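# Slide the door fully open without tipping anything

## Task

Push or pull the sliding door open to its full extent and leave it resting there on its own, with no robot support keeping it open. The door must not be slammed, either opening or closing. The coffee table must still be standing upright at the end. The robot itself must not fall over or finish tilted.

## Robot and tools

Robot: the LinearBot has an omnidirectional base and a column about 1.75 m tall. A carriage rides up and down this column. The lift_m joint sets its height, from 0 to 1 m. The carriage holds two identical six-joint arms, left and right, each with a two-finger gripper. Each arm base sits about 0.57 m + lift_m above the floor, and parts of the carriage hang roughly 0.15 m below that level. A hand can reach 0.78 m from its shoulder but only about 0.38 m below its arm base. A hand is about 0.16 m long and 0.1 m wide (0.14 m when open). The parked arm pose is joints 1-6 = 0, 0.05, 0.05, 1.45, 0, 0, and with both arms parked the robot measures about 0.95 m wide by 0.7 m long. The wheel motors are strong (7 N m). Cameras: carriage_camera is fixed, faces forward and tilts about 20 degrees down. left_wrist_camera and right_wrist_camera look out beyond the fingertips.

Frames: the base frame has its origin on the floor below the base centre, with x forward, y left and z up. The left_hand and right_hand readings are points midway between the finger pads, given in this frame. quat_wxyz rotates base axes into hand axes: hand z runs along the fingers and the fingers open along hand y. A hand pointing straight up with joints 1, 5 and 6 at 0 reads (1, 0, 0, 0). The odometry frame is the base frame as it was at the start of the scene. base_odometry counts wheel rotation only, so wheel slip shows up as travel. Heading runs from -3.142 to 3.142, with left positive.

execute_actions: "actions" is a list holding one action, or an empty list to just read the state and images. An action may contain "base", "joints" or both, and they start at the same moment. "base" is a relative move from where the base last reported itself, and it takes exactly one key:
- translate_m: metres, forward positive, range -2 to 2.
- strafe_m: metres, left positive, range -2 to 2.
- rotate_rad: radians, counter-clockwise positive, range -6.3 to 6.3.
"joints" is a single dict of absolute targets keyed by joint name, covering both arms and the lift:
- lift_m: 0 to 1.
- joint1_rad: -2.617 to 3.054. This is yaw about vertical; 0 is forward and positive swings left.
- joint2_rad: 0 to 3.141. This is the shoulder: 0 has the upper arm level pointing back, 1.57 upright, 3.14 level pointing forward.
- joint3_rad: 0 to 3.141. This is the elbow: 0 is folded, 3.14 straight.
- joint4_rad: -1.57 to 1.57. This is wrist pitch; positive lifts the fingertips.
- joint5_rad: -1.57 to 1.57. This is wrist yaw; positive turns the fingertips right.
- joint6_rad: -2.094 to 2.094. This is hand roll, clockwise when seen from the forearm.
- gripper_m: 0 to 0.093, the gap between the pads.
Each joint name carries a left_ or right_ prefix. "cameras" is an optional list chosen from carriage_camera, left_wrist_camera, right_wrist_camera or all. Leaving it out or passing null gives all cameras, and [] gives none. The call is rejected and nothing moves if it contains an unknown key, an unknown camera or an out-of-range value. A joint you omit may keep driving toward its previous target.

wait: takes seconds (0 to 10) and commands nothing new. It returns the same state and images as an empty action.

zoom_image: takes camera and region [x0, y0, x1, y1] in pixels, with (0, 0) at the top left and a maximum size of 504x504. It enlarges part of that camera's latest full image.

finished_scene: takes scene, the number of the scene being closed. It cannot be undone, so call it only once the door stays fully open by itself.

Result lines: base_status and joint_status describe how the last accepted action's motions ended.
- "done": for the base, the wheels turned the commanded amount, even if they slipped. A 1-2 mm move can fall short and still say done.
- "off_target": the base or joint stopped short and may still be pushing. A gripper gripping something normally reads this.
- "contact_stop" or "time_out": the old target is dropped and the base or joint holds where it stopped.
- "joint command not followed" or "not_followed": a self-collision check rejected that arm's targets. These may be retried on later actions. To clear it, move the rejected arm well away first, then the other arm in a later action.
- on_its_own: covers what this call did not command; "held at" is the held target, not the actual position.
- motor_effort: percent of maximum, with the bracketed value giving the peak. Readings are noisy and biased. For drive_wheels, ignore the sign; a high value at rest means the base is pressing on something. If lift effort keeps dropping while the lift descends, a hand is resting on something.
- JOINT TORQUES: per-joint output, offset and noisy.
- Motor temperatures: one block per arm. MOTOR HOT appears from 75 °C. At 90 °C the arm is paused, and at 100 °C it goes limp; both are reported as OVER-TEMPERATURE FAULT with "limit_stop_at_motor_heat". Stretched-out arms heat quickly. "ARM HIT" means an arm struck the robot itself.

Cautions:
- The base stops on contact, but only after the impact, possibly late, and it may roll on about 0.3 m after an arm touches something. Arms are not monitored during turns.
- After a blocked drive, reverse about 0.2 m (or turn back), twice if still pressed, before trying again.
- Arms have no contact stop. They keep pushing and snap to their target once freed.
- Never let the arms press or strike each other hard.
- The robot can tip over, especially with a high carriage, extended arms, loads, pulling, or abrupt stops, and it cannot recover. Only images reveal a lean.
- Avoid driving backward into a table edge.
- Move the door smoothly so it does not slam.
- Keep clear of the coffee table.
- Release the door so it stays open on its own.
- A loose object may occasionally be nudged by outside forces.
- The simulation continues while you reason, and the robot holds its last command during that time.

Each tool is called by a JSON object that holds its "api" and its "payload", one argument or row to a line.

## Session

{"api": "execute_actions", "payload": {
  "actions": []
}}

Scene clock: 0.00 s.
Joint torques (N m, as the arm reports them, + toward a larger angle): no reading
Motor temperatures (°C, as the motors report them): left_arm=[27 30 27 31 27 30] | right_arm=[29 26 28 27 27 29]
base_odometry: x=+0.000 y=+0.000 heading=+0.000 (m, m, rad; odometry frame)
base_status: not commanded
joint_positions: lift_m=+0.298 left_joint1_rad=-0.012 left_joint2_rad=+0.042 left_joint3_rad=+0.021 left_joint4_rad=+1.439 left_joint5_rad=+0.013 left_joint6_rad=-0.009 left_gripper_m=+0.094 right_joint1_rad=-0.001 right_joint2_rad=+0.038 right_joint3_rad=+0.044 right_joint4_rad=+1.420 right_joint5_rad=-0.036 right_joint6_rad=+0.001 right_gripper_m=+0.094
joint_status: not commanded
motor_effort: lift_m=+22 drive_wheels=-2 (%)
left_hand: x=+0.3169 y=+0.3259 z=+1.3192 quat_wxyz=(+0.997, +0.006, +0.076, -0.011) (m; base frame)
right_hand: x=+0.3135 y=-0.3224 z=+1.3249 quat_wxyz=(+0.997, -0.018, +0.072, +0.001) (m; base frame)
pictures: carriage_camera, left_wrist_camera, right_wrist_camera
Images, in order (width x height): carriage_camera 504x504, left_wrist_camera 504x504, right_wrist_camera 504x504.

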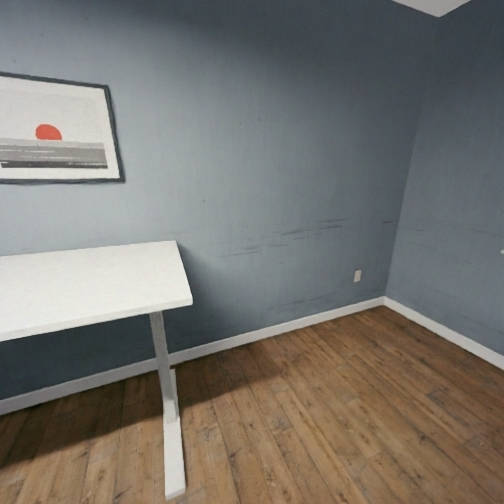

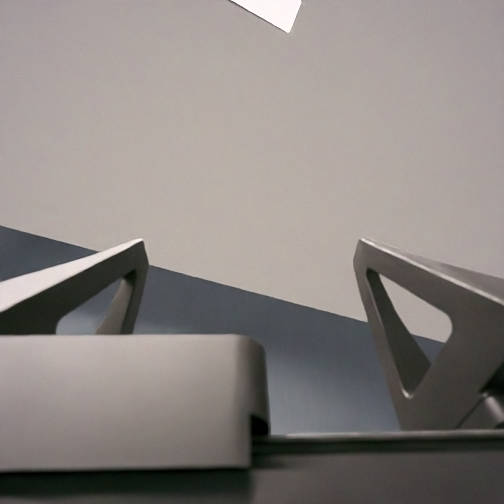

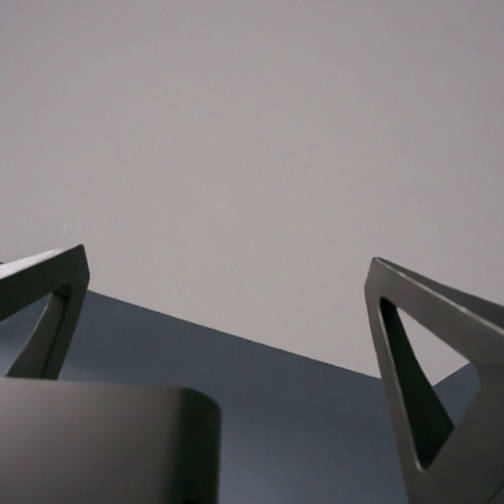

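{"api": "execute_actions", "payload": {
  "actions": [
    {"base":{"rotate_rad":-1.5}}
  ],
  "cameras": ["carriage_camera"]
}}

{"api": "execute_actions", "payload": {
  "actions": [
    {"base":{"rotate_rad":-1.4}}
  ],
  "cameras": ["carriage_camera"]
}}

{"api": "execute_actions", "payload": {
  "actions": [
    {"base":{"rotate_rad":-1.4}}
  ],
  "cameras": ["carriage_camera"]
}}

Scene clock: 5.00 s.
Joint torques (N m, as the arm reports them, + toward a larger angle): left_arm=[ 0.04  3.71  5.73 -0.02  0.09 -0.01] | right_arm=[-0.22  3.76  5.81 -0.06 -0.03  0.02]
Motor temperatures (°C, as the motors report them): left_arm=[27 30 27 31 27 30] | right_arm=[29 27 28 27 27 29]
base_odometry: x=+0.000 y=+0.000 heading=-1.500 (m, m, rad; odometry frame)
base_status: done
joint_positions: lift_m=+0.298 left_joint1_rad=-0.012 left_joint2_rad=+0.042 left_joint3_rad=+0.021 left_joint4_rad=+1.439 left_joint5_rad=+0.013 left_joint6_rad=-0.009 left_gripper_m=+0.094 right_joint1_rad=-0.001 right_joint2_rad=+0.038 right_joint3_rad=+0.044 right_joint4_rad=+1.420 right_joint5_rad=-0.036 right_joint6_rad=+0.001 right_gripper_m=+0.094
joint_status: not commanded
motor_effort: lift_m=+22(22) drive_wheels=+4(12) (%)
left_hand: x=+0.3169 y=+0.3259 z=+1.3192 quat_wxyz=(+0.997, +0.006, +0.076, -0.011) (m; base frame)
right_hand: x=+0.3136 y=-0.3224 z=+1.3249 quat_wxyz=(+0.997, -0.018, +0.073, +0.001) (m; base frame)
pictures: carriage_camera
Images, in order (width x height): carriage_camera 504x504.

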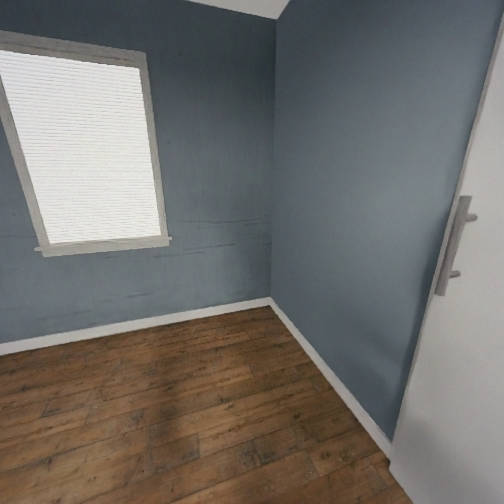

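Scene clock: 7.93 s.
Joint torques (N m, as the arm reports them, + toward a larger angle): left_arm=[ 0.02  3.58  5.68 -0.04  0.11  0.04] | right_arm=[-0.17  3.74  5.85 -0.04 -0.06 -0.01]
Motor temperatures (°C, as the motors report them): left_arm=[27 30 27 31 27 30] | right_arm=[29 27 29 27 27 29]
base_odometry: x=+0.000 y=+0.000 heading=-2.900 (m, m, rad; odometry frame)
base_status: done
joint_positions: lift_m=+0.298 left_joint1_rad=-0.012 left_joint2_rad=+0.042 left_joint3_rad=+0.021 left_joint4_rad=+1.439 left_joint5_rad=+0.013 left_joint6_rad=-0.009 left_gripper_m=+0.094 right_joint1_rad=-0.001 right_joint2_rad=+0.038 right_joint3_rad=+0.044 right_joint4_rad=+1.420 right_joint5_rad=-0.036 right_joint6_rad=+0.001 right_gripper_m=+0.094
joint_status: not commanded
motor_effort: lift_m=+22(22) drive_wheels=+4(12) (%)
left_hand: x=+0.3170 y=+0.3259 z=+1.3192 quat_wxyz=(+0.997, +0.006, +0.076, -0.011) (m; base frame)
right_hand: x=+0.3136 y=-0.3224 z=+1.3249 quat_wxyz=(+0.997, -0.018, +0.073, +0.001) (m; base frame)
pictures: carriage_camera
Images, in order (width x height): carriage_camera 504x504.

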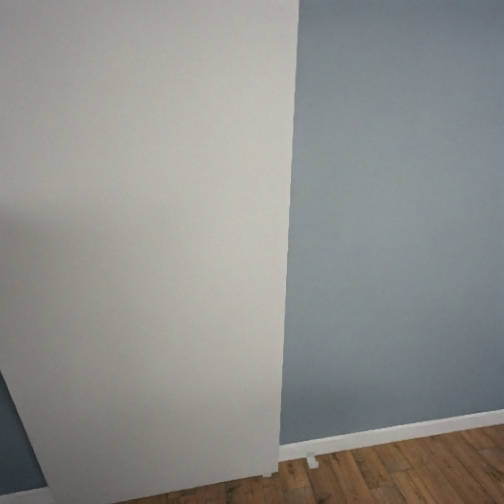

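Scene clock: 10.87 s.
Joint torques (N m, as the arm reports them, + toward a larger angle): left_arm=[ 0.13  3.57  5.7  -0.06  0.09 -0.02] | right_arm=[-0.14  3.6   5.91 -0.04 -0.06 -0.01]
Motor temperatures (°C, as the motors report them): left_arm=[27 31 28 31 27 30] | right_arm=[29 27 29 27 27 29]
base_odometry: x=+0.000 y=+0.000 heading=+1.984 (m, m, rad; odometry frame)
base_status: done
joint_positions: lift_m=+0.298 left_joint1_rad=-0.012 left_joint2_rad=+0.042 left_joint3_rad=+0.021 left_joint4_rad=+1.439 left_joint5_rad=+0.013 left_joint6_rad=-0.009 left_gripper_m=+0.094 right_joint1_rad=-0.001 right_joint2_rad=+0.038 right_joint3_rad=+0.044 right_joint4_rad=+1.420 right_joint5_rad=-0.036 right_joint6_rad=+0.001 right_gripper_m=+0.094
joint_status: not commanded
motor_effort: lift_m=+22(22) drive_wheels=+4(12) (%)
left_hand: x=+0.3171 y=+0.3259 z=+1.3192 quat_wxyz=(+0.997, +0.006, +0.076, -0.011) (m; base frame)
right_hand: x=+0.3136 y=-0.3225 z=+1.3249 quat_wxyz=(+0.997, -0.018, +0.073, +0.001) (m; base frame)
pictures: carriage_camera
Images, in order (width x height): carriage_camera 504x504.

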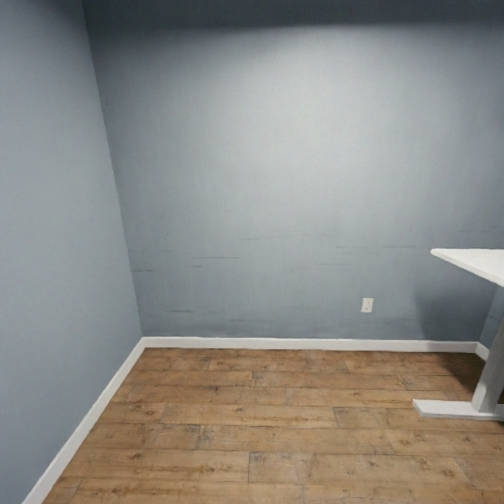

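{"api": "execute_actions", "payload": {
  "actions": [
    {"base":{"rotate_rad":1.57},"joints":{"lift_m":0.0}}
  ],
  "cameras": ["carriage_camera"]
}}

{"api": "execute_actions", "payload": {
  "actions": [
    {"base":{"translate_m":-0.5}}
  ],
  "cameras": ["carriage_camera"]
}}

Scene clock: 18.93 s.
Joint torques (N m, as the arm reports them, + toward a larger angle): left_arm=[-0.06  3.88  5.81 -0.04  0.11  0.05] | right_arm=[-0.22  3.69  5.84 -0.04 -0.04  0.  ]
Motor temperatures (°C, as the motors report them): left_arm=[27 31 28 31 27 30] | right_arm=[29 27 30 27 27 29]
base_odometry: x=+0.000 y=+0.000 heading=-2.730 (m, m, rad; odometry frame)
base_status: done
joint_positions: lift_m=+0.000 left_joint1_rad=-0.012 left_joint2_rad=+0.042 left_joint3_rad=+0.021 left_joint4_rad=+1.438 left_joint5_rad=+0.013 left_joint6_rad=-0.009 left_gripper_m=+0.094 right_joint1_rad=-0.001 right_joint2_rad=+0.038 right_joint3_rad=+0.044 right_joint4_rad=+1.418 right_joint5_rad=-0.036 right_joint6_rad=+0.001 right_gripper_m=+0.094
joint_status: all done
motor_effort: lift_m=+20(20) drive_wheels=+4(15) (%)
left_hand: x=+0.3172 y=+0.3259 z=+1.0215 quat_wxyz=(+0.997, +0.006, +0.077, -0.011) (m; base frame)
right_hand: x=+0.3139 y=-0.3225 z=+1.0272 quat_wxyz=(+0.997, -0.018, +0.073, +0.001) (m; base frame)
pictures: carriage_camera
Images, in order (width x height): carriage_camera 504x504.

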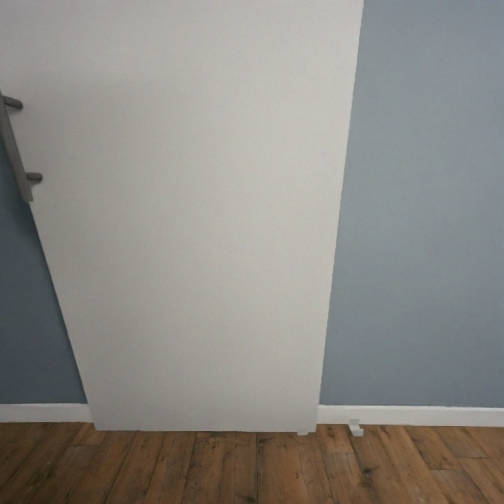

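Scene clock: 22.03 s.
Joint torques (N m, as the arm reports them, + toward a larger angle): left_arm=[ 0.12  3.86  5.92 -0.03  0.09 -0.01] | right_arm=[-0.16  3.6   5.89 -0.06 -0.07  0.02]
Motor temperatures (°C, as the motors report them): left_arm=[27 31 28 31 27 30] | right_arm=[29 28 30 27 27 29]
base_odometry: x=+0.458 y=+0.201 heading=-2.729 (m, m, rad; odometry frame)
base_status: done
joint_positions: lift_m=+0.000 left_joint1_rad=-0.012 left_joint2_rad=+0.042 left_joint3_rad=+0.021 left_joint4_rad=+1.438 left_joint5_rad=+0.013 left_joint6_rad=-0.009 left_gripper_m=+0.094 right_joint1_rad=-0.001 right_joint2_rad=+0.038 right_joint3_rad=+0.044 right_joint4_rad=+1.419 right_joint5_rad=-0.036 right_joint6_rad=+0.001 right_gripper_m=+0.094
joint_status: not commanded
motor_effort: lift_m=+20(20) drive_wheels=-6(16) (%)
left_hand: x=+0.3173 y=+0.3259 z=+1.0214 quat_wxyz=(+0.997, +0.006, +0.077, -0.011) (m; base frame)
right_hand: x=+0.3138 y=-0.3225 z=+1.0272 quat_wxyz=(+0.997, -0.018, +0.073, +0.001) (m; base frame)
pictures: carriage_camera
Images, in order (width x height): carriage_camera 504x504.

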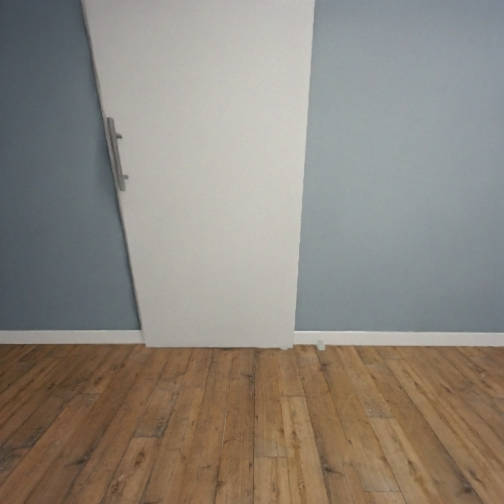

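{"api": "execute_actions", "payload": {
  "actions": [
    {"base":{"strafe_m":0.24},"joints":{"left_joint2_rad":0.9,"left_joint3_rad":0.9,"left_joint4_rad":0,"lift_m":0.1}}
  ]
}}

Scene clock: 28.67 s.
Joint torques (N m, as the arm reports them, + toward a larger angle): left_arm=[-0.01 -0.75  8.81  2.48  0.09  0.  ] | right_arm=[-0.08  3.68  5.87 -0.02 -0.04  0.01]
Motor temperatures (°C, as the motors report them): left_arm=[27 31 29 31 27 30] | right_arm=[29 28 30 27 27 29]
base_odometry: x=+0.554 y=-0.019 heading=-2.729 (m, m, rad; odometry frame)
base_status: done
joint_positions: lift_m=+0.100 left_joint1_rad=-0.012 left_joint2_rad=+0.891 left_joint3_rad=+0.887 left_joint4_rad=+0.019 left_joint5_rad=+0.013 left_joint6_rad=-0.009 left_gripper_m=+0.094 right_joint1_rad=-0.001 right_joint2_rad=+0.038 right_joint3_rad=+0.044 right_joint4_rad=+1.418 right_joint5_rad=-0.036 right_joint6_rad=+0.001 right_gripper_m=+0.094
joint_status: all done
motor_effort: lift_m=+22(26) drive_wheels=-2(8) (%)
left_hand: x=+0.6223 y=+0.3221 z=+1.0802 quat_wxyz=(+0.712, +0.006, +0.702, -0.012) (m; base frame)
right_hand: x=+0.3139 y=-0.3225 z=+1.1269 quat_wxyz=(+0.997, -0.018, +0.073, +0.001) (m; base frame)
pictures: carriage_camera, left_wrist_camera, right_wrist_camera
Images, in order (width x height): carriage_camera 504x504, left_wrist_camera 504x504, right_wrist_camera 504x504.

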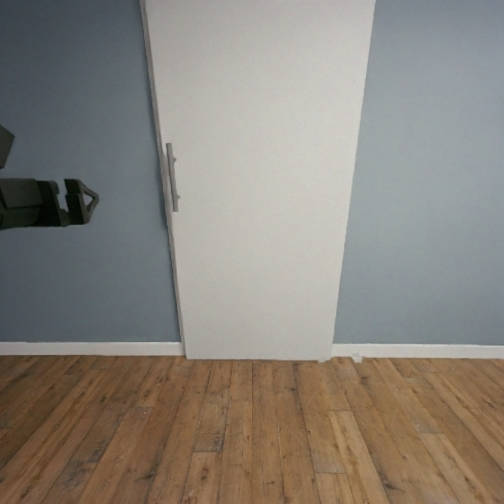

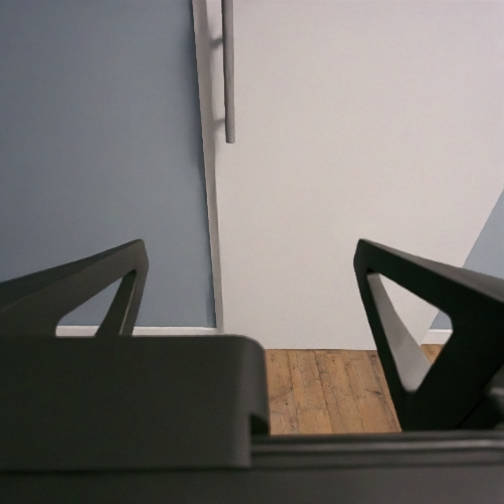

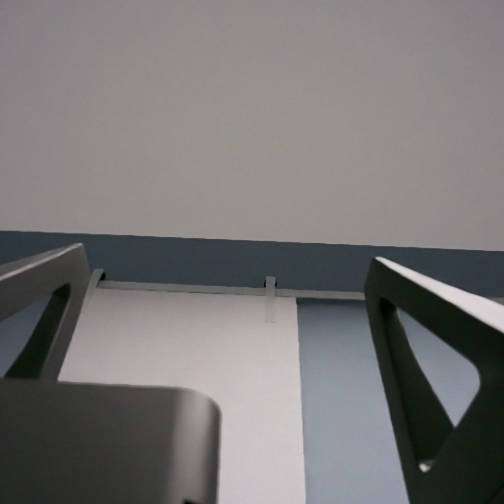

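{"api": "execute_actions", "payload": {
  "actions": [
    {"base":{"translate_m":0.5},"joints":{"lift_m":0.0}}
  ],
  "cameras": ["carriage_camera","left_wrist_camera"]
}}

Scene clock: 34.00 s.
Joint torques (N m, as the arm reports them, + toward a larger angle): left_arm=[-0.01 -1.05  7.9   2.5   0.08  0.02] | right_arm=[-0.26  3.67  5.78 -0.06 -0.05  0.03]
Motor temperatures (°C, as the motors report them): left_arm=[27 31 30 32 27 30] | right_arm=[29 28 31 27 27 29]
base_odometry: x=+0.097 y=-0.220 heading=-2.728 (m, m, rad; odometry frame)
base_status: done
joint_positions: lift_m=+0.000 left_joint1_rad=-0.012 left_joint2_rad=+0.891 left_joint3_rad=+0.898 left_joint4_rad=+0.010 left_joint5_rad=+0.013 left_joint6_rad=-0.009 left_gripper_m=+0.094 right_joint1_rad=-0.001 right_joint2_rad=+0.038 right_joint3_rad=+0.044 right_joint4_rad=+1.420 right_joint5_rad=-0.036 right_joint6_rad=+0.001 right_gripper_m=+0.094
joint_status: all done
motor_effort: lift_m=+20(20) drive_wheels=-5(12) (%)
left_hand: x=+0.6216 y=+0.3221 z=+0.9839 quat_wxyz=(+0.713, +0.006, +0.701, -0.012) (m; base frame)
right_hand: x=+0.3136 y=-0.3224 z=+1.0272 quat_wxyz=(+0.997, -0.018, +0.073, +0.001) (m; base frame)
pictures: carriage_camera, left_wrist_camera
Images, in order (width x height): carriage_camera 504x504, left_wrist_camera 504x504.

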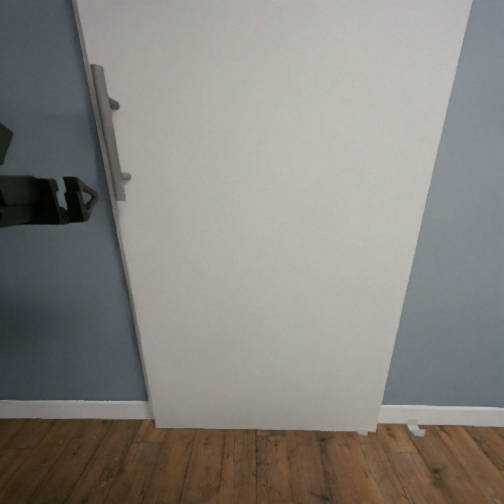

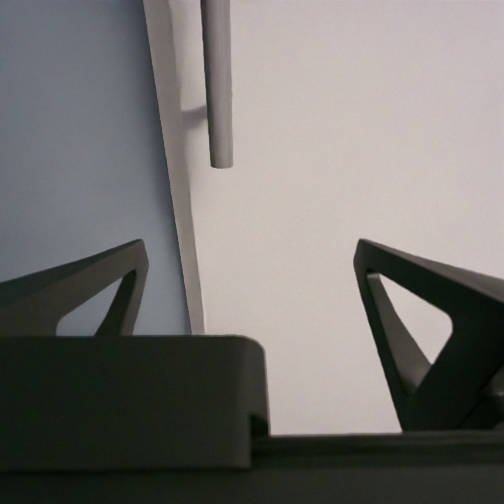

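{"api": "execute_actions", "payload": {
  "actions": [
    {"base":{"translate_m":0.08},"joints":{"lift_m":0.08}}
  ],
  "cameras": ["carriage_camera","left_wrist_camera"]
}}

Scene clock: 37.77 s.
Joint torques (N m, as the arm reports them, + toward a larger angle): left_arm=[ 0.1  -0.7   7.86  2.57  0.07  0.01] | right_arm=[-0.27  3.71  5.92 -0.01 -0.05  0.01]
Motor temperatures (°C, as the motors report them): left_arm=[27 31 30 33 27 30] | right_arm=[29 28 31 27 27 29]
base_odometry: x=+0.024 y=-0.253 heading=-2.727 (m, m, rad; odometry frame)
base_status: done
joint_positions: lift_m=+0.080 left_joint1_rad=-0.012 left_joint2_rad=+0.891 left_joint3_rad=+0.898 left_joint4_rad=+0.012 left_joint5_rad=+0.013 left_joint6_rad=-0.009 left_gripper_m=+0.094 right_joint1_rad=-0.001 right_joint2_rad=+0.038 right_joint3_rad=+0.044 right_joint4_rad=+1.418 right_joint5_rad=-0.036 right_joint6_rad=+0.001 right_gripper_m=+0.094
joint_status: all done
motor_effort: lift_m=+23(27) drive_wheels=-5(10) (%)
left_hand: x=+0.6216 y=+0.3221 z=+1.0640 quat_wxyz=(+0.714, +0.006, +0.700, -0.012) (m; base frame)
right_hand: x=+0.3140 y=-0.3224 z=+1.1068 quat_wxyz=(+0.997, -0.018, +0.073, +0.001) (m; base frame)
pictures: carriage_camera, left_wrist_camera
Images, in order (width x height): carriage_camera 504x504, left_wrist_camera 504x504.

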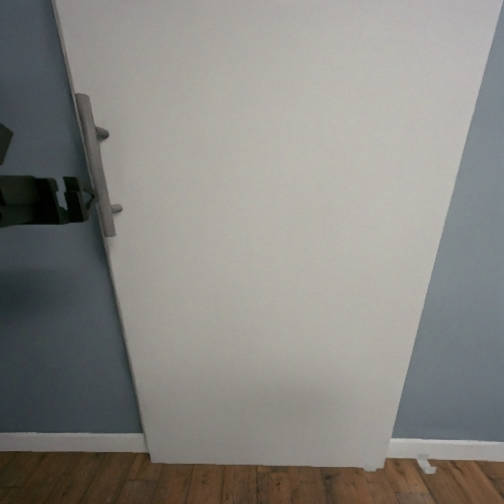

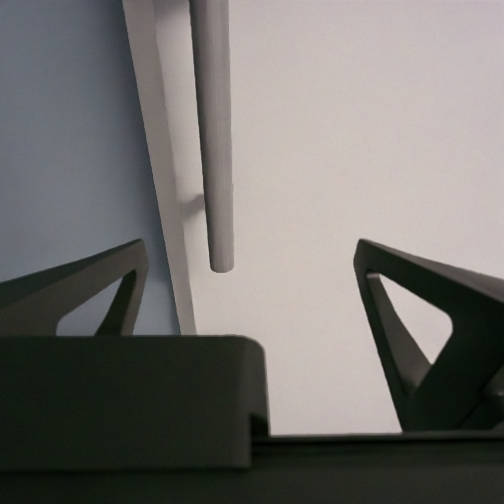

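{"api": "execute_actions", "payload": {
  "actions": [
    {"base":{"translate_m":0.07}}
  ],
  "cameras": ["carriage_camera","left_wrist_camera"]
}}

Scene clock: 41.30 s.
Joint torques (N m, as the arm reports them, + toward a larger angle): left_arm=[ 0.05 -0.78  8.05  2.53  0.03 -0.01] | right_arm=[-0.14  3.72  5.86 -0.01 -0.06  0.02]
Motor temperatures (°C, as the motors report them): left_arm=[27 31 31 34 27 30] | right_arm=[29 28 31 27 27 29]
base_odometry: x=-0.040 y=-0.281 heading=-2.727 (m, m, rad; odometry frame)
base_status: done
joint_positions: lift_m=+0.080 left_joint1_rad=-0.012 left_joint2_rad=+0.891 left_joint3_rad=+0.898 left_joint4_rad=+0.011 left_joint5_rad=+0.013 left_joint6_rad=-0.009 left_gripper_m=+0.094 right_joint1_rad=-0.001 right_joint2_rad=+0.038 right_joint3_rad=+0.044 right_joint4_rad=+1.418 right_joint5_rad=-0.036 right_joint6_rad=+0.001 right_gripper_m=+0.094
joint_status: not commanded
motor_effort: lift_m=+23(23) drive_wheels=-4(11) (%)
left_hand: x=+0.6216 y=+0.3221 z=+1.0639 quat_wxyz=(+0.713, +0.006, +0.701, -0.012) (m; base frame)
right_hand: x=+0.3141 y=-0.3224 z=+1.1068 quat_wxyz=(+0.997, -0.018, +0.074, +0.001) (m; base frame)
pictures: carriage_camera, left_wrist_camera
Images, in order (width x height): carriage_camera 504x504, left_wrist_camera 504x504.

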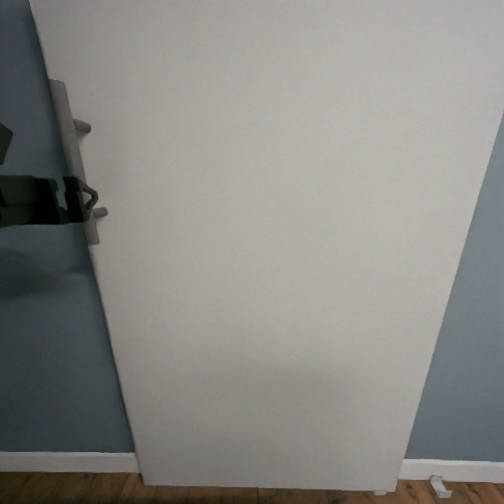

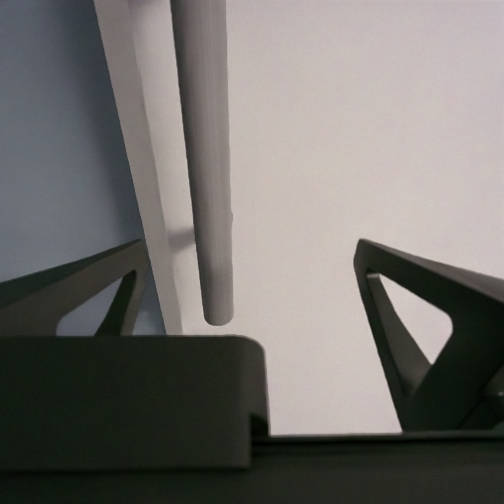

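{"api": "execute_actions", "payload": {
  "actions": [
    {"base":{"translate_m":0.04}}
  ],
  "cameras": []
}}

{"api": "execute_actions", "payload": {
  "actions": [
    {"base":{"strafe_m":-0.12}}
  ],
  "cameras": ["carriage_camera","left_wrist_camera"]
}}

Scene clock: 44.80 s.
Joint torques (N m, as the arm reports them, + toward a larger angle): left_arm=[-0.16 -1.03  7.81  2.58  0.08  0.02] | right_arm=[-0.16  3.71  5.9  -0.04 -0.04  0.01]
Motor temperatures (°C, as the motors report them): left_arm=[27 31 31 34 27 30] | right_arm=[29 28 31 27 27 29]
base_odometry: x=-0.077 y=-0.297 heading=-2.727 (m, m, rad; odometry frame)
base_status: done
joint_positions: lift_m=+0.080 left_joint1_rad=-0.012 left_joint2_rad=+0.891 left_joint3_rad=+0.898 left_joint4_rad=+0.011 left_joint5_rad=+0.013 left_joint6_rad=-0.009 left_gripper_m=+0.094 right_joint1_rad=-0.001 right_joint2_rad=+0.038 right_joint3_rad=+0.044 right_joint4_rad=+1.417 right_joint5_rad=-0.036 right_joint6_rad=+0.001 right_gripper_m=+0.094
joint_status: not commanded
motor_effort: lift_m=+23(23) drive_wheels=-4(11) (%)
left_hand: x=+0.6216 y=+0.3221 z=+1.0638 quat_wxyz=(+0.713, +0.006, +0.701, -0.012) (m; base frame)
right_hand: x=+0.3142 y=-0.3224 z=+1.1068 quat_wxyz=(+0.997, -0.018, +0.074, +0.001) (m; base frame)
pictures: none
No camera images: the call's "cameras" was empty. Leave "cameras" out to get every camera's image.

Scene clock: 46.53 s.
Joint torques (N m, as the arm reports them, + toward a larger angle): left_arm=[ 0.2  -0.76  8.17  2.55  0.01  0.02] | right_arm=[-0.18  3.65  5.76 -0.02 -0.05  0.  ]
Motor temperatures (°C, as the motors report them): left_arm=[27 31 31 35 27 30] | right_arm=[29 28 31 27 27 29]
base_odometry: x=-0.126 y=-0.188 heading=-2.726 (m, m, rad; odometry frame)
base_status: done
joint_positions: lift_m=+0.080 left_joint1_rad=-0.012 left_joint2_rad=+0.891 left_joint3_rad=+0.898 left_joint4_rad=+0.011 left_joint5_rad=+0.013 left_joint6_rad=-0.009 left_gripper_m=+0.094 right_joint1_rad=-0.001 right_joint2_rad=+0.038 right_joint3_rad=+0.044 right_joint4_rad=+1.417 right_joint5_rad=-0.036 right_joint6_rad=+0.001 right_gripper_m=+0.094
joint_status: not commanded
motor_effort: lift_m=+23(23) drive_wheels=-2(11) (%)
left_hand: x=+0.6216 y=+0.3221 z=+1.0638 quat_wxyz=(+0.713, +0.006, +0.701, -0.012) (m; base frame)
right_hand: x=+0.3142 y=-0.3225 z=+1.1068 quat_wxyz=(+0.997, -0.018, +0.074, +0.001) (m; base frame)
pictures: carriage_camera, left_wrist_camera
Images, in order (width x height): carriage_camera 504x504, left_wrist_camera 504x504.

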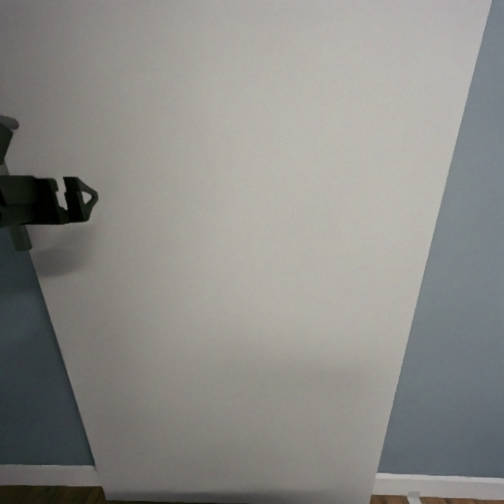

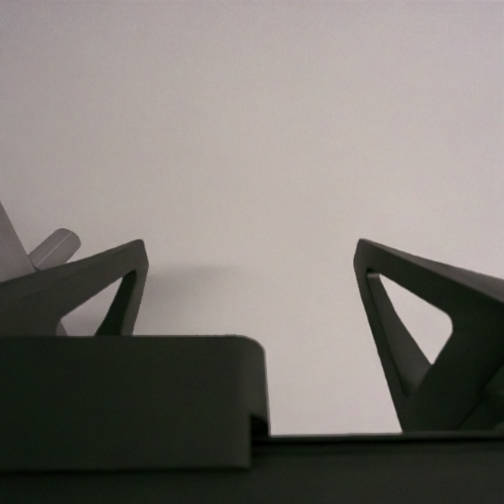

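{"api": "execute_actions", "payload": {
  "actions": [
    {"base":{"strafe_m":0.145}}
  ],
  "cameras": []
}}

{"api": "execute_actions", "payload": {
  "actions": [
    {"base":{"translate_m":0.05}}
  ],
  "cameras": ["carriage_camera","left_wrist_camera"]
}}

Scene clock: 50.20 s.
Joint torques (N m, as the arm reports them, + toward a larger angle): left_arm=[-0.04 -0.92  7.78  2.53  0.09  0.  ] | right_arm=[-0.14  3.57  5.82  0.   -0.06  0.  ]
Motor temperatures (°C, as the motors report them): left_arm=[27 31 32 35 27 30] | right_arm=[29 28 32 27 27 29]
base_odometry: x=-0.067 y=-0.320 heading=-2.727 (m, m, rad; odometry frame)
base_status: done
joint_positions: lift_m=+0.080 left_joint1_rad=-0.012 left_joint2_rad=+0.891 left_joint3_rad=+0.898 left_joint4_rad=+0.011 left_joint5_rad=+0.013 left_joint6_rad=-0.009 left_gripper_m=+0.094 right_joint1_rad=-0.001 right_joint2_rad=+0.038 right_joint3_rad=+0.044 right_joint4_rad=+1.417 right_joint5_rad=-0.036 right_joint6_rad=+0.001 right_gripper_m=+0.094
joint_status: not commanded
motor_effort: lift_m=+23(23) drive_wheels=-4(9) (%)
left_hand: x=+0.6216 y=+0.3221 z=+1.0638 quat_wxyz=(+0.713, +0.006, +0.701, -0.012) (m; base frame)
right_hand: x=+0.3142 y=-0.3225 z=+1.1068 quat_wxyz=(+0.997, -0.018, +0.074, +0.001) (m; base frame)
pictures: none
No camera images: the call's "cameras" was empty. Leave "cameras" out to get every camera's image.

Scene clock: 51.37 s.
Joint torques (N m, as the arm reports them, + toward a larger angle): left_arm=[-0.08 -0.66  7.9   2.52  0.08 -0.01] | right_arm=[-0.29  3.57  5.93 -0.05 -0.05  0.  ]
Motor temperatures (°C, as the motors report them): left_arm=[27 31 32 35 27 30] | right_arm=[29 28 32 27 27 29]
base_odometry: x=-0.113 y=-0.341 heading=-2.726 (m, m, rad; odometry frame)
base_status: done
joint_positions: lift_m=+0.080 left_joint1_rad=-0.012 left_joint2_rad=+0.891 left_joint3_rad=+0.898 left_joint4_rad=+0.011 left_joint5_rad=+0.013 left_joint6_rad=-0.009 left_gripper_m=+0.094 right_joint1_rad=-0.001 right_joint2_rad=+0.038 right_joint3_rad=+0.044 right_joint4_rad=+1.418 right_joint5_rad=-0.036 right_joint6_rad=+0.001 right_gripper_m=+0.094
joint_status: not commanded
motor_effort: lift_m=+23(23) drive_wheels=-4(10) (%)
left_hand: x=+0.6216 y=+0.3221 z=+1.0638 quat_wxyz=(+0.713, +0.006, +0.701, -0.012) (m; base frame)
right_hand: x=+0.3139 y=-0.3225 z=+1.1068 quat_wxyz=(+0.997, -0.018, +0.073, +0.001) (m; base frame)
pictures: carriage_camera, left_wrist_camera
Images, in order (width x height): carriage_camera 504x504, left_wrist_camera 504x504.

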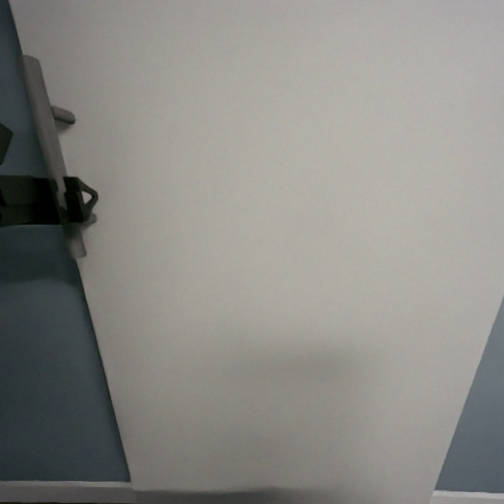

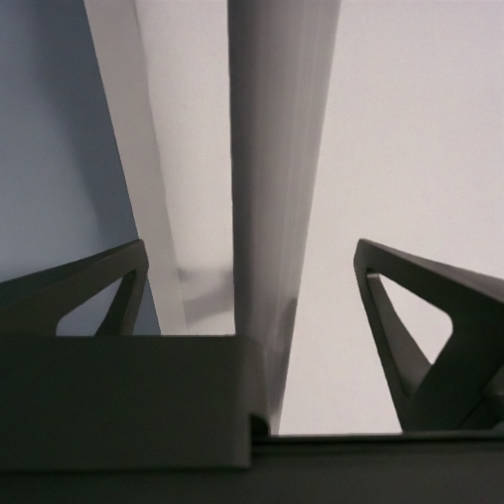

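Bar is between the fingers now. Grip and pull.

{"api": "execute_actions", "payload": {
  "actions": [
    {"joints":{"left_gripper_m":0.0}}
  ],
  "cameras": []
}}

{"api": "execute_actions", "payload": {
  "actions": [
    {"base":{"strafe_m":-0.15}}
  ],
  "cameras": ["carriage_camera","left_wrist_camera"]
}}

Scene clock: 55.40 s.
Joint torques (N m, as the arm reports them, + toward a larger angle): left_arm=[ 0.65 -0.71  7.85  2.54 -0.1  -0.01] | right_arm=[-0.21  3.72  5.81 -0.02 -0.08  0.01]
Motor temperatures (°C, as the motors report them): left_arm=[27 31 32 36 27 30] | right_arm=[29 28 32 27 27 29]
base_odometry: x=-0.113 y=-0.341 heading=-2.726 (m, m, rad; odometry frame)
base_status: not commanded
joint_positions: lift_m=+0.080 left_joint1_rad=-0.017 left_joint2_rad=+0.891 left_joint3_rad=+0.898 left_joint4_rad=+0.011 left_joint5_rad=+0.031 left_joint6_rad=-0.007 left_gripper_m=+0.023 right_joint1_rad=-0.001 right_joint2_rad=+0.038 right_joint3_rad=+0.044 right_joint4_rad=+1.418 right_joint5_rad=-0.036 right_joint6_rad=+0.001 right_gripper_m=+0.094
joint_status: left_gripper_m off_target (ended at +0.023, target +0.000)
motor_effort: lift_m=+23(23) drive_wheels=-4(4) (%)
left_hand: x=+0.6214 y=+0.3172 z=+1.0638 quat_wxyz=(+0.713, +0.015, +0.701, -0.020) (m; base frame)
right_hand: x=+0.3140 y=-0.3224 z=+1.1068 quat_wxyz=(+0.997, -0.018, +0.073, +0.001) (m; base frame)
pictures: none
No camera images: the call's "cameras" was empty. Leave "cameras" out to get every camera's image.

Scene clock: 57.17 s.
Joint torques (N m, as the arm reports them, + toward a larger angle): left_arm=[ 0.84 -0.92  8.02  2.53 -0.06 -0.04] | right_arm=[-0.21  3.67  5.84 -0.03 -0.04  0.02]
Motor temperatures (°C, as the motors report them): left_arm=[27 31 32 36 27 30] | right_arm=[29 28 32 27 27 29]
base_odometry: x=-0.144 y=-0.272 heading=-2.725 (m, m, rad; odometry frame)
base_status: strafe_m contact_stop (by the wheels' count: -0.075 of -0.150)
joint_positions: lift_m=+0.080 left_joint1_rad=-0.023 left_joint2_rad=+0.893 left_joint3_rad=+0.898 left_joint4_rad=+0.012 left_joint5_rad=+0.026 left_joint6_rad=-0.004 left_gripper_m=+0.023 right_joint1_rad=-0.001 right_joint2_rad=+0.038 right_joint3_rad=+0.044 right_joint4_rad=+1.420 right_joint5_rad=-0.035 right_joint6_rad=+0.001 right_gripper_m=+0.094
joint_status: not commanded
motor_effort: lift_m=+23(23) drive_wheels=-3(16) (%)
left_hand: x=+0.6218 y=+0.3163 z=+1.0636 quat_wxyz=(+0.713, +0.016, +0.701, -0.019) (m; base frame)
right_hand: x=+0.3136 y=-0.3226 z=+1.1069 quat_wxyz=(+0.997, -0.017, +0.073, +0.001) (m; base frame)
pictures: carriage_camera, left_wrist_camera
Images, in order (width x height): carriage_camera 504x504, left_wrist_camera 504x504.

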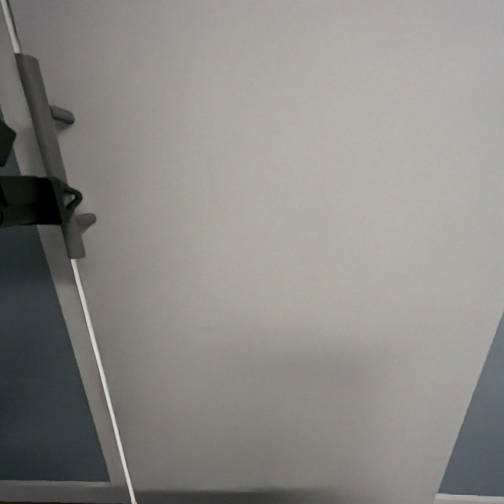

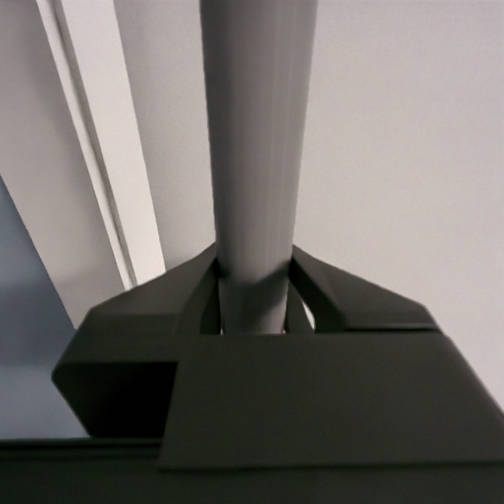

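{"api": "execute_actions", "payload": {
  "actions": [
    {"base":{"strafe_m":-0.3},"joints":{"left_joint6_rad":-0.005}}
  ],
  "cameras": ["carriage_camera"]
}}

{"api": "execute_actions", "payload": {
  "actions": [
    {"base":{"strafe_m":-0.25},"joints":{"left_joint6_rad":-0.005}}
  ],
  "cameras": ["carriage_camera","right_wrist_camera"]
}}

Scene clock: 62.83 s.
Joint torques (N m, as the arm reports them, + toward a larger angle): left_arm=[-1.23  1.12  7.92  3.02  0.63 -0.05] | right_arm=[-0.22  3.67  5.86 -0.03 -0.08 -0.01]
Motor temperatures (°C, as the motors report them): left_arm=[27 31 33 36 27 30] | right_arm=[29 28 32 27 27 29]
base_odometry: x=-0.265 y=+0.002 heading=-2.725 (m, m, rad; odometry frame)
base_status: done
joint_positions: lift_m=+0.080 left_joint1_rad=+0.001 left_joint2_rad=+0.866 left_joint3_rad=+0.898 left_joint4_rad=-0.029 left_joint5_rad=-0.040 left_joint6_rad=-0.002 left_gripper_m=+0.023 right_joint1_rad=-0.001 right_joint2_rad=+0.038 right_joint3_rad=+0.044 right_joint4_rad=+1.420 right_joint5_rad=-0.035 right_joint6_rad=+0.001 right_gripper_m=+0.094
joint_status: all done
motor_effort: lift_m=+23(23) drive_wheels=-2(11) (%)
left_hand: x=+0.6147 y=+0.3358 z=+1.0623 quat_wxyz=(+0.708, -0.015, +0.706, +0.014) (m; base frame)
right_hand: x=+0.3136 y=-0.3226 z=+1.1069 quat_wxyz=(+0.997, -0.017, +0.073, +0.001) (m; base frame)
pictures: carriage_camera
Images, in order (width x height): carriage_camera 504x504.

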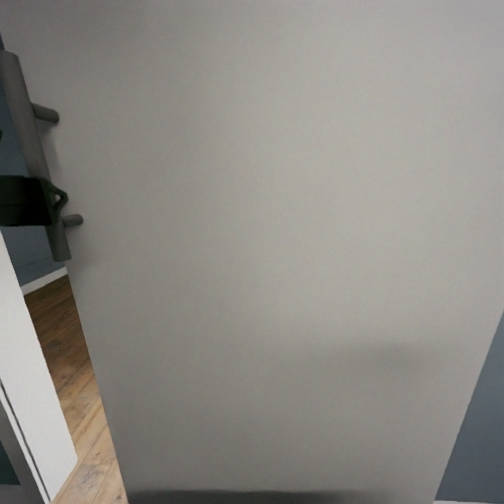

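Scene clock: 64.03 s.
Joint torques (N m, as the arm reports them, + toward a larger angle): left_arm=[-1.12  1.18  7.65  3.02  0.56 -0.04] | right_arm=[-0.23  3.62  5.92 -0.05 -0.05  0.01]
Motor temperatures (°C, as the motors report them): left_arm=[27 31 33 37 28 30] | right_arm=[29 28 32 27 27 29]
base_odometry: x=-0.283 y=+0.041 heading=-2.725 (m, m, rad; odometry frame)
base_status: strafe_m contact_stop (by the wheels' count: -0.043 of -0.250)
joint_positions: lift_m=+0.080 left_joint1_rad=+0.000 left_joint2_rad=+0.865 left_joint3_rad=+0.898 left_joint4_rad=-0.031 left_joint5_rad=-0.036 left_joint6_rad=-0.003 left_gripper_m=+0.023 right_joint1_rad=-0.001 right_joint2_rad=+0.038 right_joint3_rad=+0.044 right_joint4_rad=+1.420 right_joint5_rad=-0.034 right_joint6_rad=+0.001 right_gripper_m=+0.094
joint_status: all done
motor_effort: lift_m=+23(23) drive_wheels=-2(12) (%)
left_hand: x=+0.6145 y=+0.3347 z=+1.0620 quat_wxyz=(+0.708, -0.014, +0.706, +0.012) (m; base frame)
right_hand: x=+0.3135 y=-0.3227 z=+1.1069 quat_wxyz=(+0.997, -0.017, +0.072, +0.001) (m; base frame)
pictures: carriage_camera, right_wrist_camera
Images, in order (width x height): carriage_camera 504x504, right_wrist_camera 504x504.

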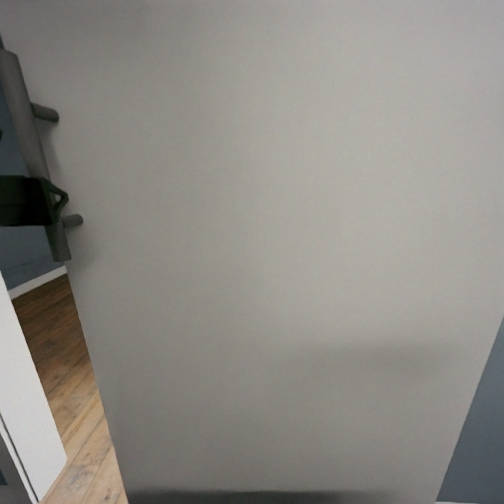

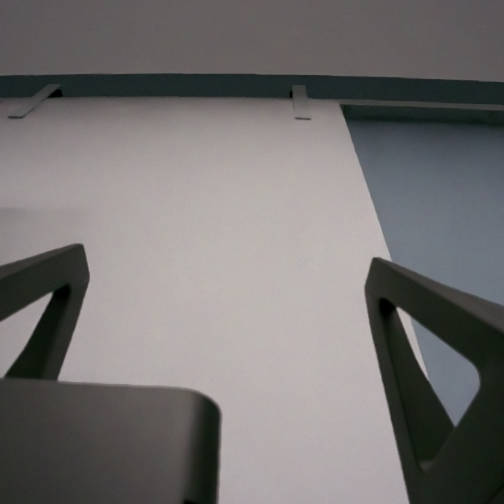

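{"api": "execute_actions", "payload": {
  "actions": [
    {"base":{"translate_m":-0.03}}
  ],
  "cameras": []
}}

{"api": "execute_actions", "payload": {
  "actions": [
    {"base":{"strafe_m":-0.25},"joints":{"left_joint6_rad":-0.005}}
  ],
  "cameras": ["carriage_camera","right_wrist_camera"]
}}

Scene clock: 68.00 s.
Joint torques (N m, as the arm reports them, + toward a larger angle): left_arm=[-1.06 -5.76  7.42  1.64  0.57  0.01] | right_arm=[-0.18  3.69  5.85 -0.05 -0.05 -0.01]
Motor temperatures (°C, as the motors report them): left_arm=[27 31 33 37 28 30] | right_arm=[29 29 32 27 27 29]
base_odometry: x=-0.256 y=+0.053 heading=-2.725 (m, m, rad; odometry frame)
base_status: done
joint_positions: lift_m=+0.080 left_joint1_rad=+0.000 left_joint2_rad=+0.952 left_joint3_rad=+0.906 left_joint4_rad=+0.082 left_joint5_rad=-0.037 left_joint6_rad=-0.002 left_gripper_m=+0.023 right_joint1_rad=-0.001 right_joint2_rad=+0.038 right_joint3_rad=+0.044 right_joint4_rad=+1.420 right_joint5_rad=-0.034 right_joint6_rad=+0.001 right_gripper_m=+0.094
joint_status: not commanded
motor_effort: lift_m=+23(23) drive_wheels=+8(8) (%)
left_hand: x=+0.6371 y=+0.3348 z=+1.0651 quat_wxyz=(+0.720, -0.014, +0.694, +0.012) (m; base frame)
right_hand: x=+0.3135 y=-0.3227 z=+1.1069 quat_wxyz=(+0.997, -0.017, +0.072, +0.001) (m; base frame)
pictures: none
No camera images: the call's "cameras" was empty. Leave "cameras" out to get every camera's image.

Scene clock: 70.30 s.
Joint torques (N m, as the arm reports them, + toward a larger angle): left_arm=[ 0.51 -3.03  7.29  2.34 -0.07 -0.03] | right_arm=[-0.19  3.61  5.78 -0.05 -0.07 -0.01]
Motor temperatures (°C, as the motors report them): left_arm=[27 31 33 37 28 30] | right_arm=[29 29 32 27 27 29]
base_odometry: x=-0.357 y=+0.282 heading=-2.725 (m, m, rad; odometry frame)
base_status: done
joint_positions: lift_m=+0.080 left_joint1_rad=-0.020 left_joint2_rad=+0.918 left_joint3_rad=+0.906 left_joint4_rad=+0.029 left_joint5_rad=+0.023 left_joint6_rad=-0.003 left_gripper_m=+0.023 right_joint1_rad=-0.001 right_joint2_rad=+0.038 right_joint3_rad=+0.044 right_joint4_rad=+1.420 right_joint5_rad=-0.034 right_joint6_rad=+0.001 right_gripper_m=+0.094
joint_status: all done
motor_effort: lift_m=+23(23) drive_wheels=-4(12) (%)
left_hand: x=+0.6280 y=+0.3177 z=+1.0637 quat_wxyz=(+0.713, +0.014, +0.701, -0.016) (m; base frame)
right_hand: x=+0.3136 y=-0.3227 z=+1.1069 quat_wxyz=(+0.997, -0.017, +0.073, +0.001) (m; base frame)
pictures: carriage_camera, right_wrist_camera
Images, in order (width x height): carriage_camera 504x504, right_wrist_camera 504x504.

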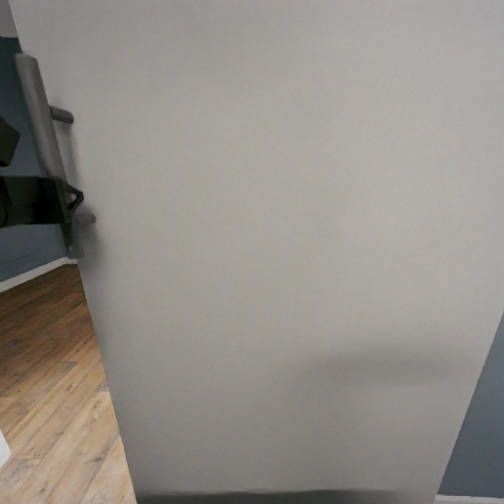

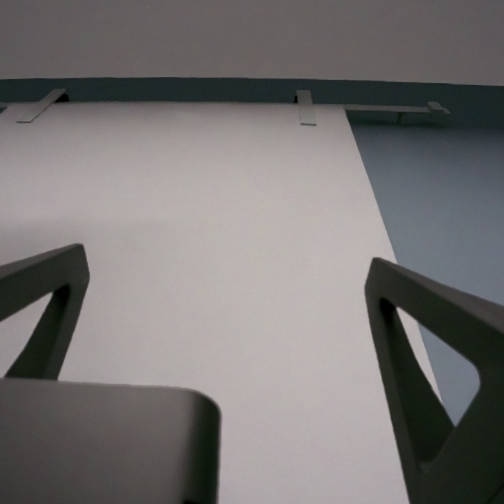

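{"api": "execute_actions", "payload": {
  "actions": [
    {"base":{"strafe_m":-0.13},"joints":{"left_joint6_rad":-0.005}}
  ],
  "cameras": ["right_wrist_camera"]
}}

{"api": "execute_actions", "payload": {
  "actions": [
    {"base":{"strafe_m":-0.05}}
  ],
  "cameras": ["right_wrist_camera"]
}}

Scene clock: 74.13 s.
Joint torques (N m, as the arm reports them, + toward a larger angle): left_arm=[ 1.   -2.53  7.27  2.41  0.03 -0.02] | right_arm=[-0.21  3.64  5.95 -0.01 -0.06  0.02]
Motor temperatures (°C, as the motors report them): left_arm=[27 31 33 37 28 30] | right_arm=[29 29 32 27 27 29]
base_odometry: x=-0.381 y=+0.338 heading=-2.726 (m, m, rad; odometry frame)
base_status: strafe_m contact_stop (by the wheels' count: -0.061 of -0.130)
joint_positions: lift_m=+0.080 left_joint1_rad=-0.022 left_joint2_rad=+0.913 left_joint3_rad=+0.906 left_joint4_rad=+0.023 left_joint5_rad=+0.022 left_joint6_rad=-0.003 left_gripper_m=+0.023 right_joint1_rad=-0.001 right_joint2_rad=+0.038 right_joint3_rad=+0.044 right_joint4_rad=+1.419 right_joint5_rad=-0.034 right_joint6_rad=+0.001 right_gripper_m=+0.094
joint_status: all done
motor_effort: lift_m=+23(23) drive_wheels=-1(17) (%)
left_hand: x=+0.6269 y=+0.3171 z=+1.0636 quat_wxyz=(+0.713, +0.014, +0.701, -0.017) (m; base frame)
right_hand: x=+0.3137 y=-0.3228 z=+1.1069 quat_wxyz=(+0.997, -0.017, +0.073, +0.001) (m; base frame)
pictures: right_wrist_camera
Images, in order (width x height): right_wrist_camera 504x504.

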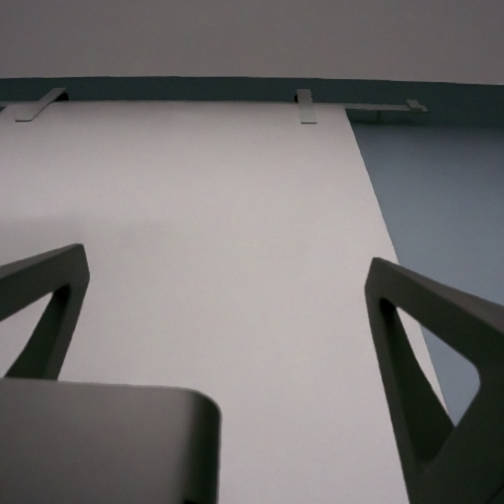

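not run: a stop came earlier in this reply.

{"api": "execute_actions", "payload": {
  "actions": [
    {"base":{"strafe_m":-0.14},"joints":{"left_joint6_rad":-0.005}}
  ]
}}

Scene clock: 77.47 s.
Joint torques (N m, as the arm reports them, + toward a larger angle): left_arm=[ 1.02 -2.27  7.3   2.45 -0.06 -0.05] | right_arm=[-0.21  3.66  5.79 -0.04 -0.06  0.  ]
Motor temperatures (°C, as the motors report them): left_arm=[27 31 33 37 28 30] | right_arm=[29 29 32 27 27 29]
base_odometry: x=-0.405 y=+0.393 heading=-2.726 (m, m, rad; odometry frame)
base_status: strafe_m contact_stop (by the wheels' count: -0.061 of -0.140)
joint_positions: lift_m=+0.080 left_joint1_rad=-0.023 left_joint2_rad=+0.912 left_joint3_rad=+0.906 left_joint4_rad=+0.022 left_joint5_rad=+0.023 left_joint6_rad=-0.003 left_gripper_m=+0.023 right_joint1_rad=-0.001 right_joint2_rad=+0.038 right_joint3_rad=+0.044 right_joint4_rad=+1.419 right_joint5_rad=-0.034 right_joint6_rad=+0.001 right_gripper_m=+0.094
joint_status: all done
motor_effort: lift_m=+23(23) drive_wheels=-1(17) (%)
left_hand: x=+0.6265 y=+0.3165 z=+1.0638 quat_wxyz=(+0.713, +0.015, +0.701, -0.017) (m; base frame)
right_hand: x=+0.3137 y=-0.3229 z=+1.1070 quat_wxyz=(+0.997, -0.017, +0.073, +0.001) (m; base frame)
pictures: carriage_camera, left_wrist_camera, right_wrist_camera
Images, in order (width x height): carriage_camera 504x504, left_wrist_camera 504x504, right_wrist_camera 504x504.

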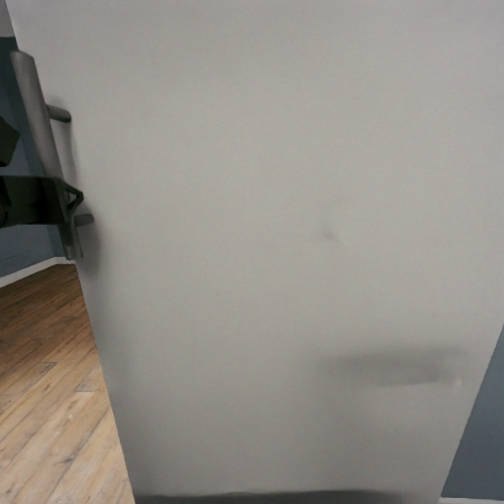

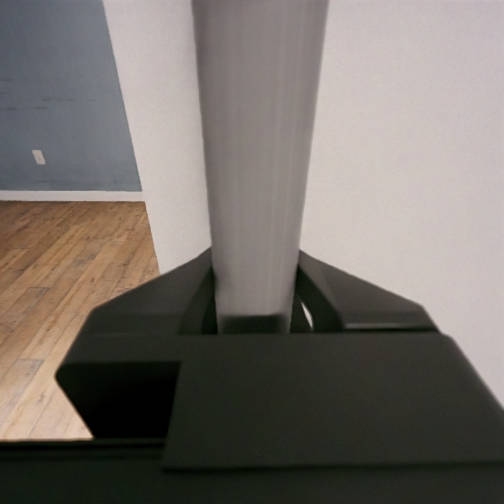

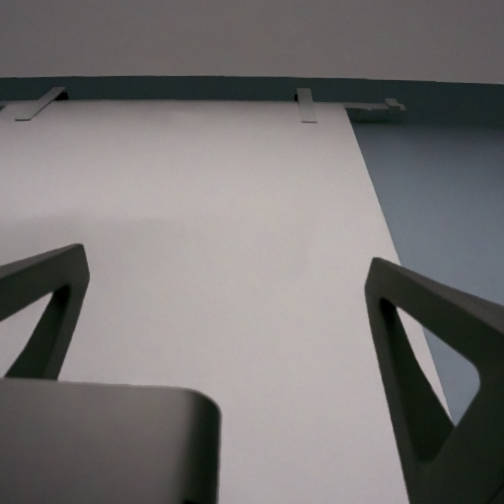

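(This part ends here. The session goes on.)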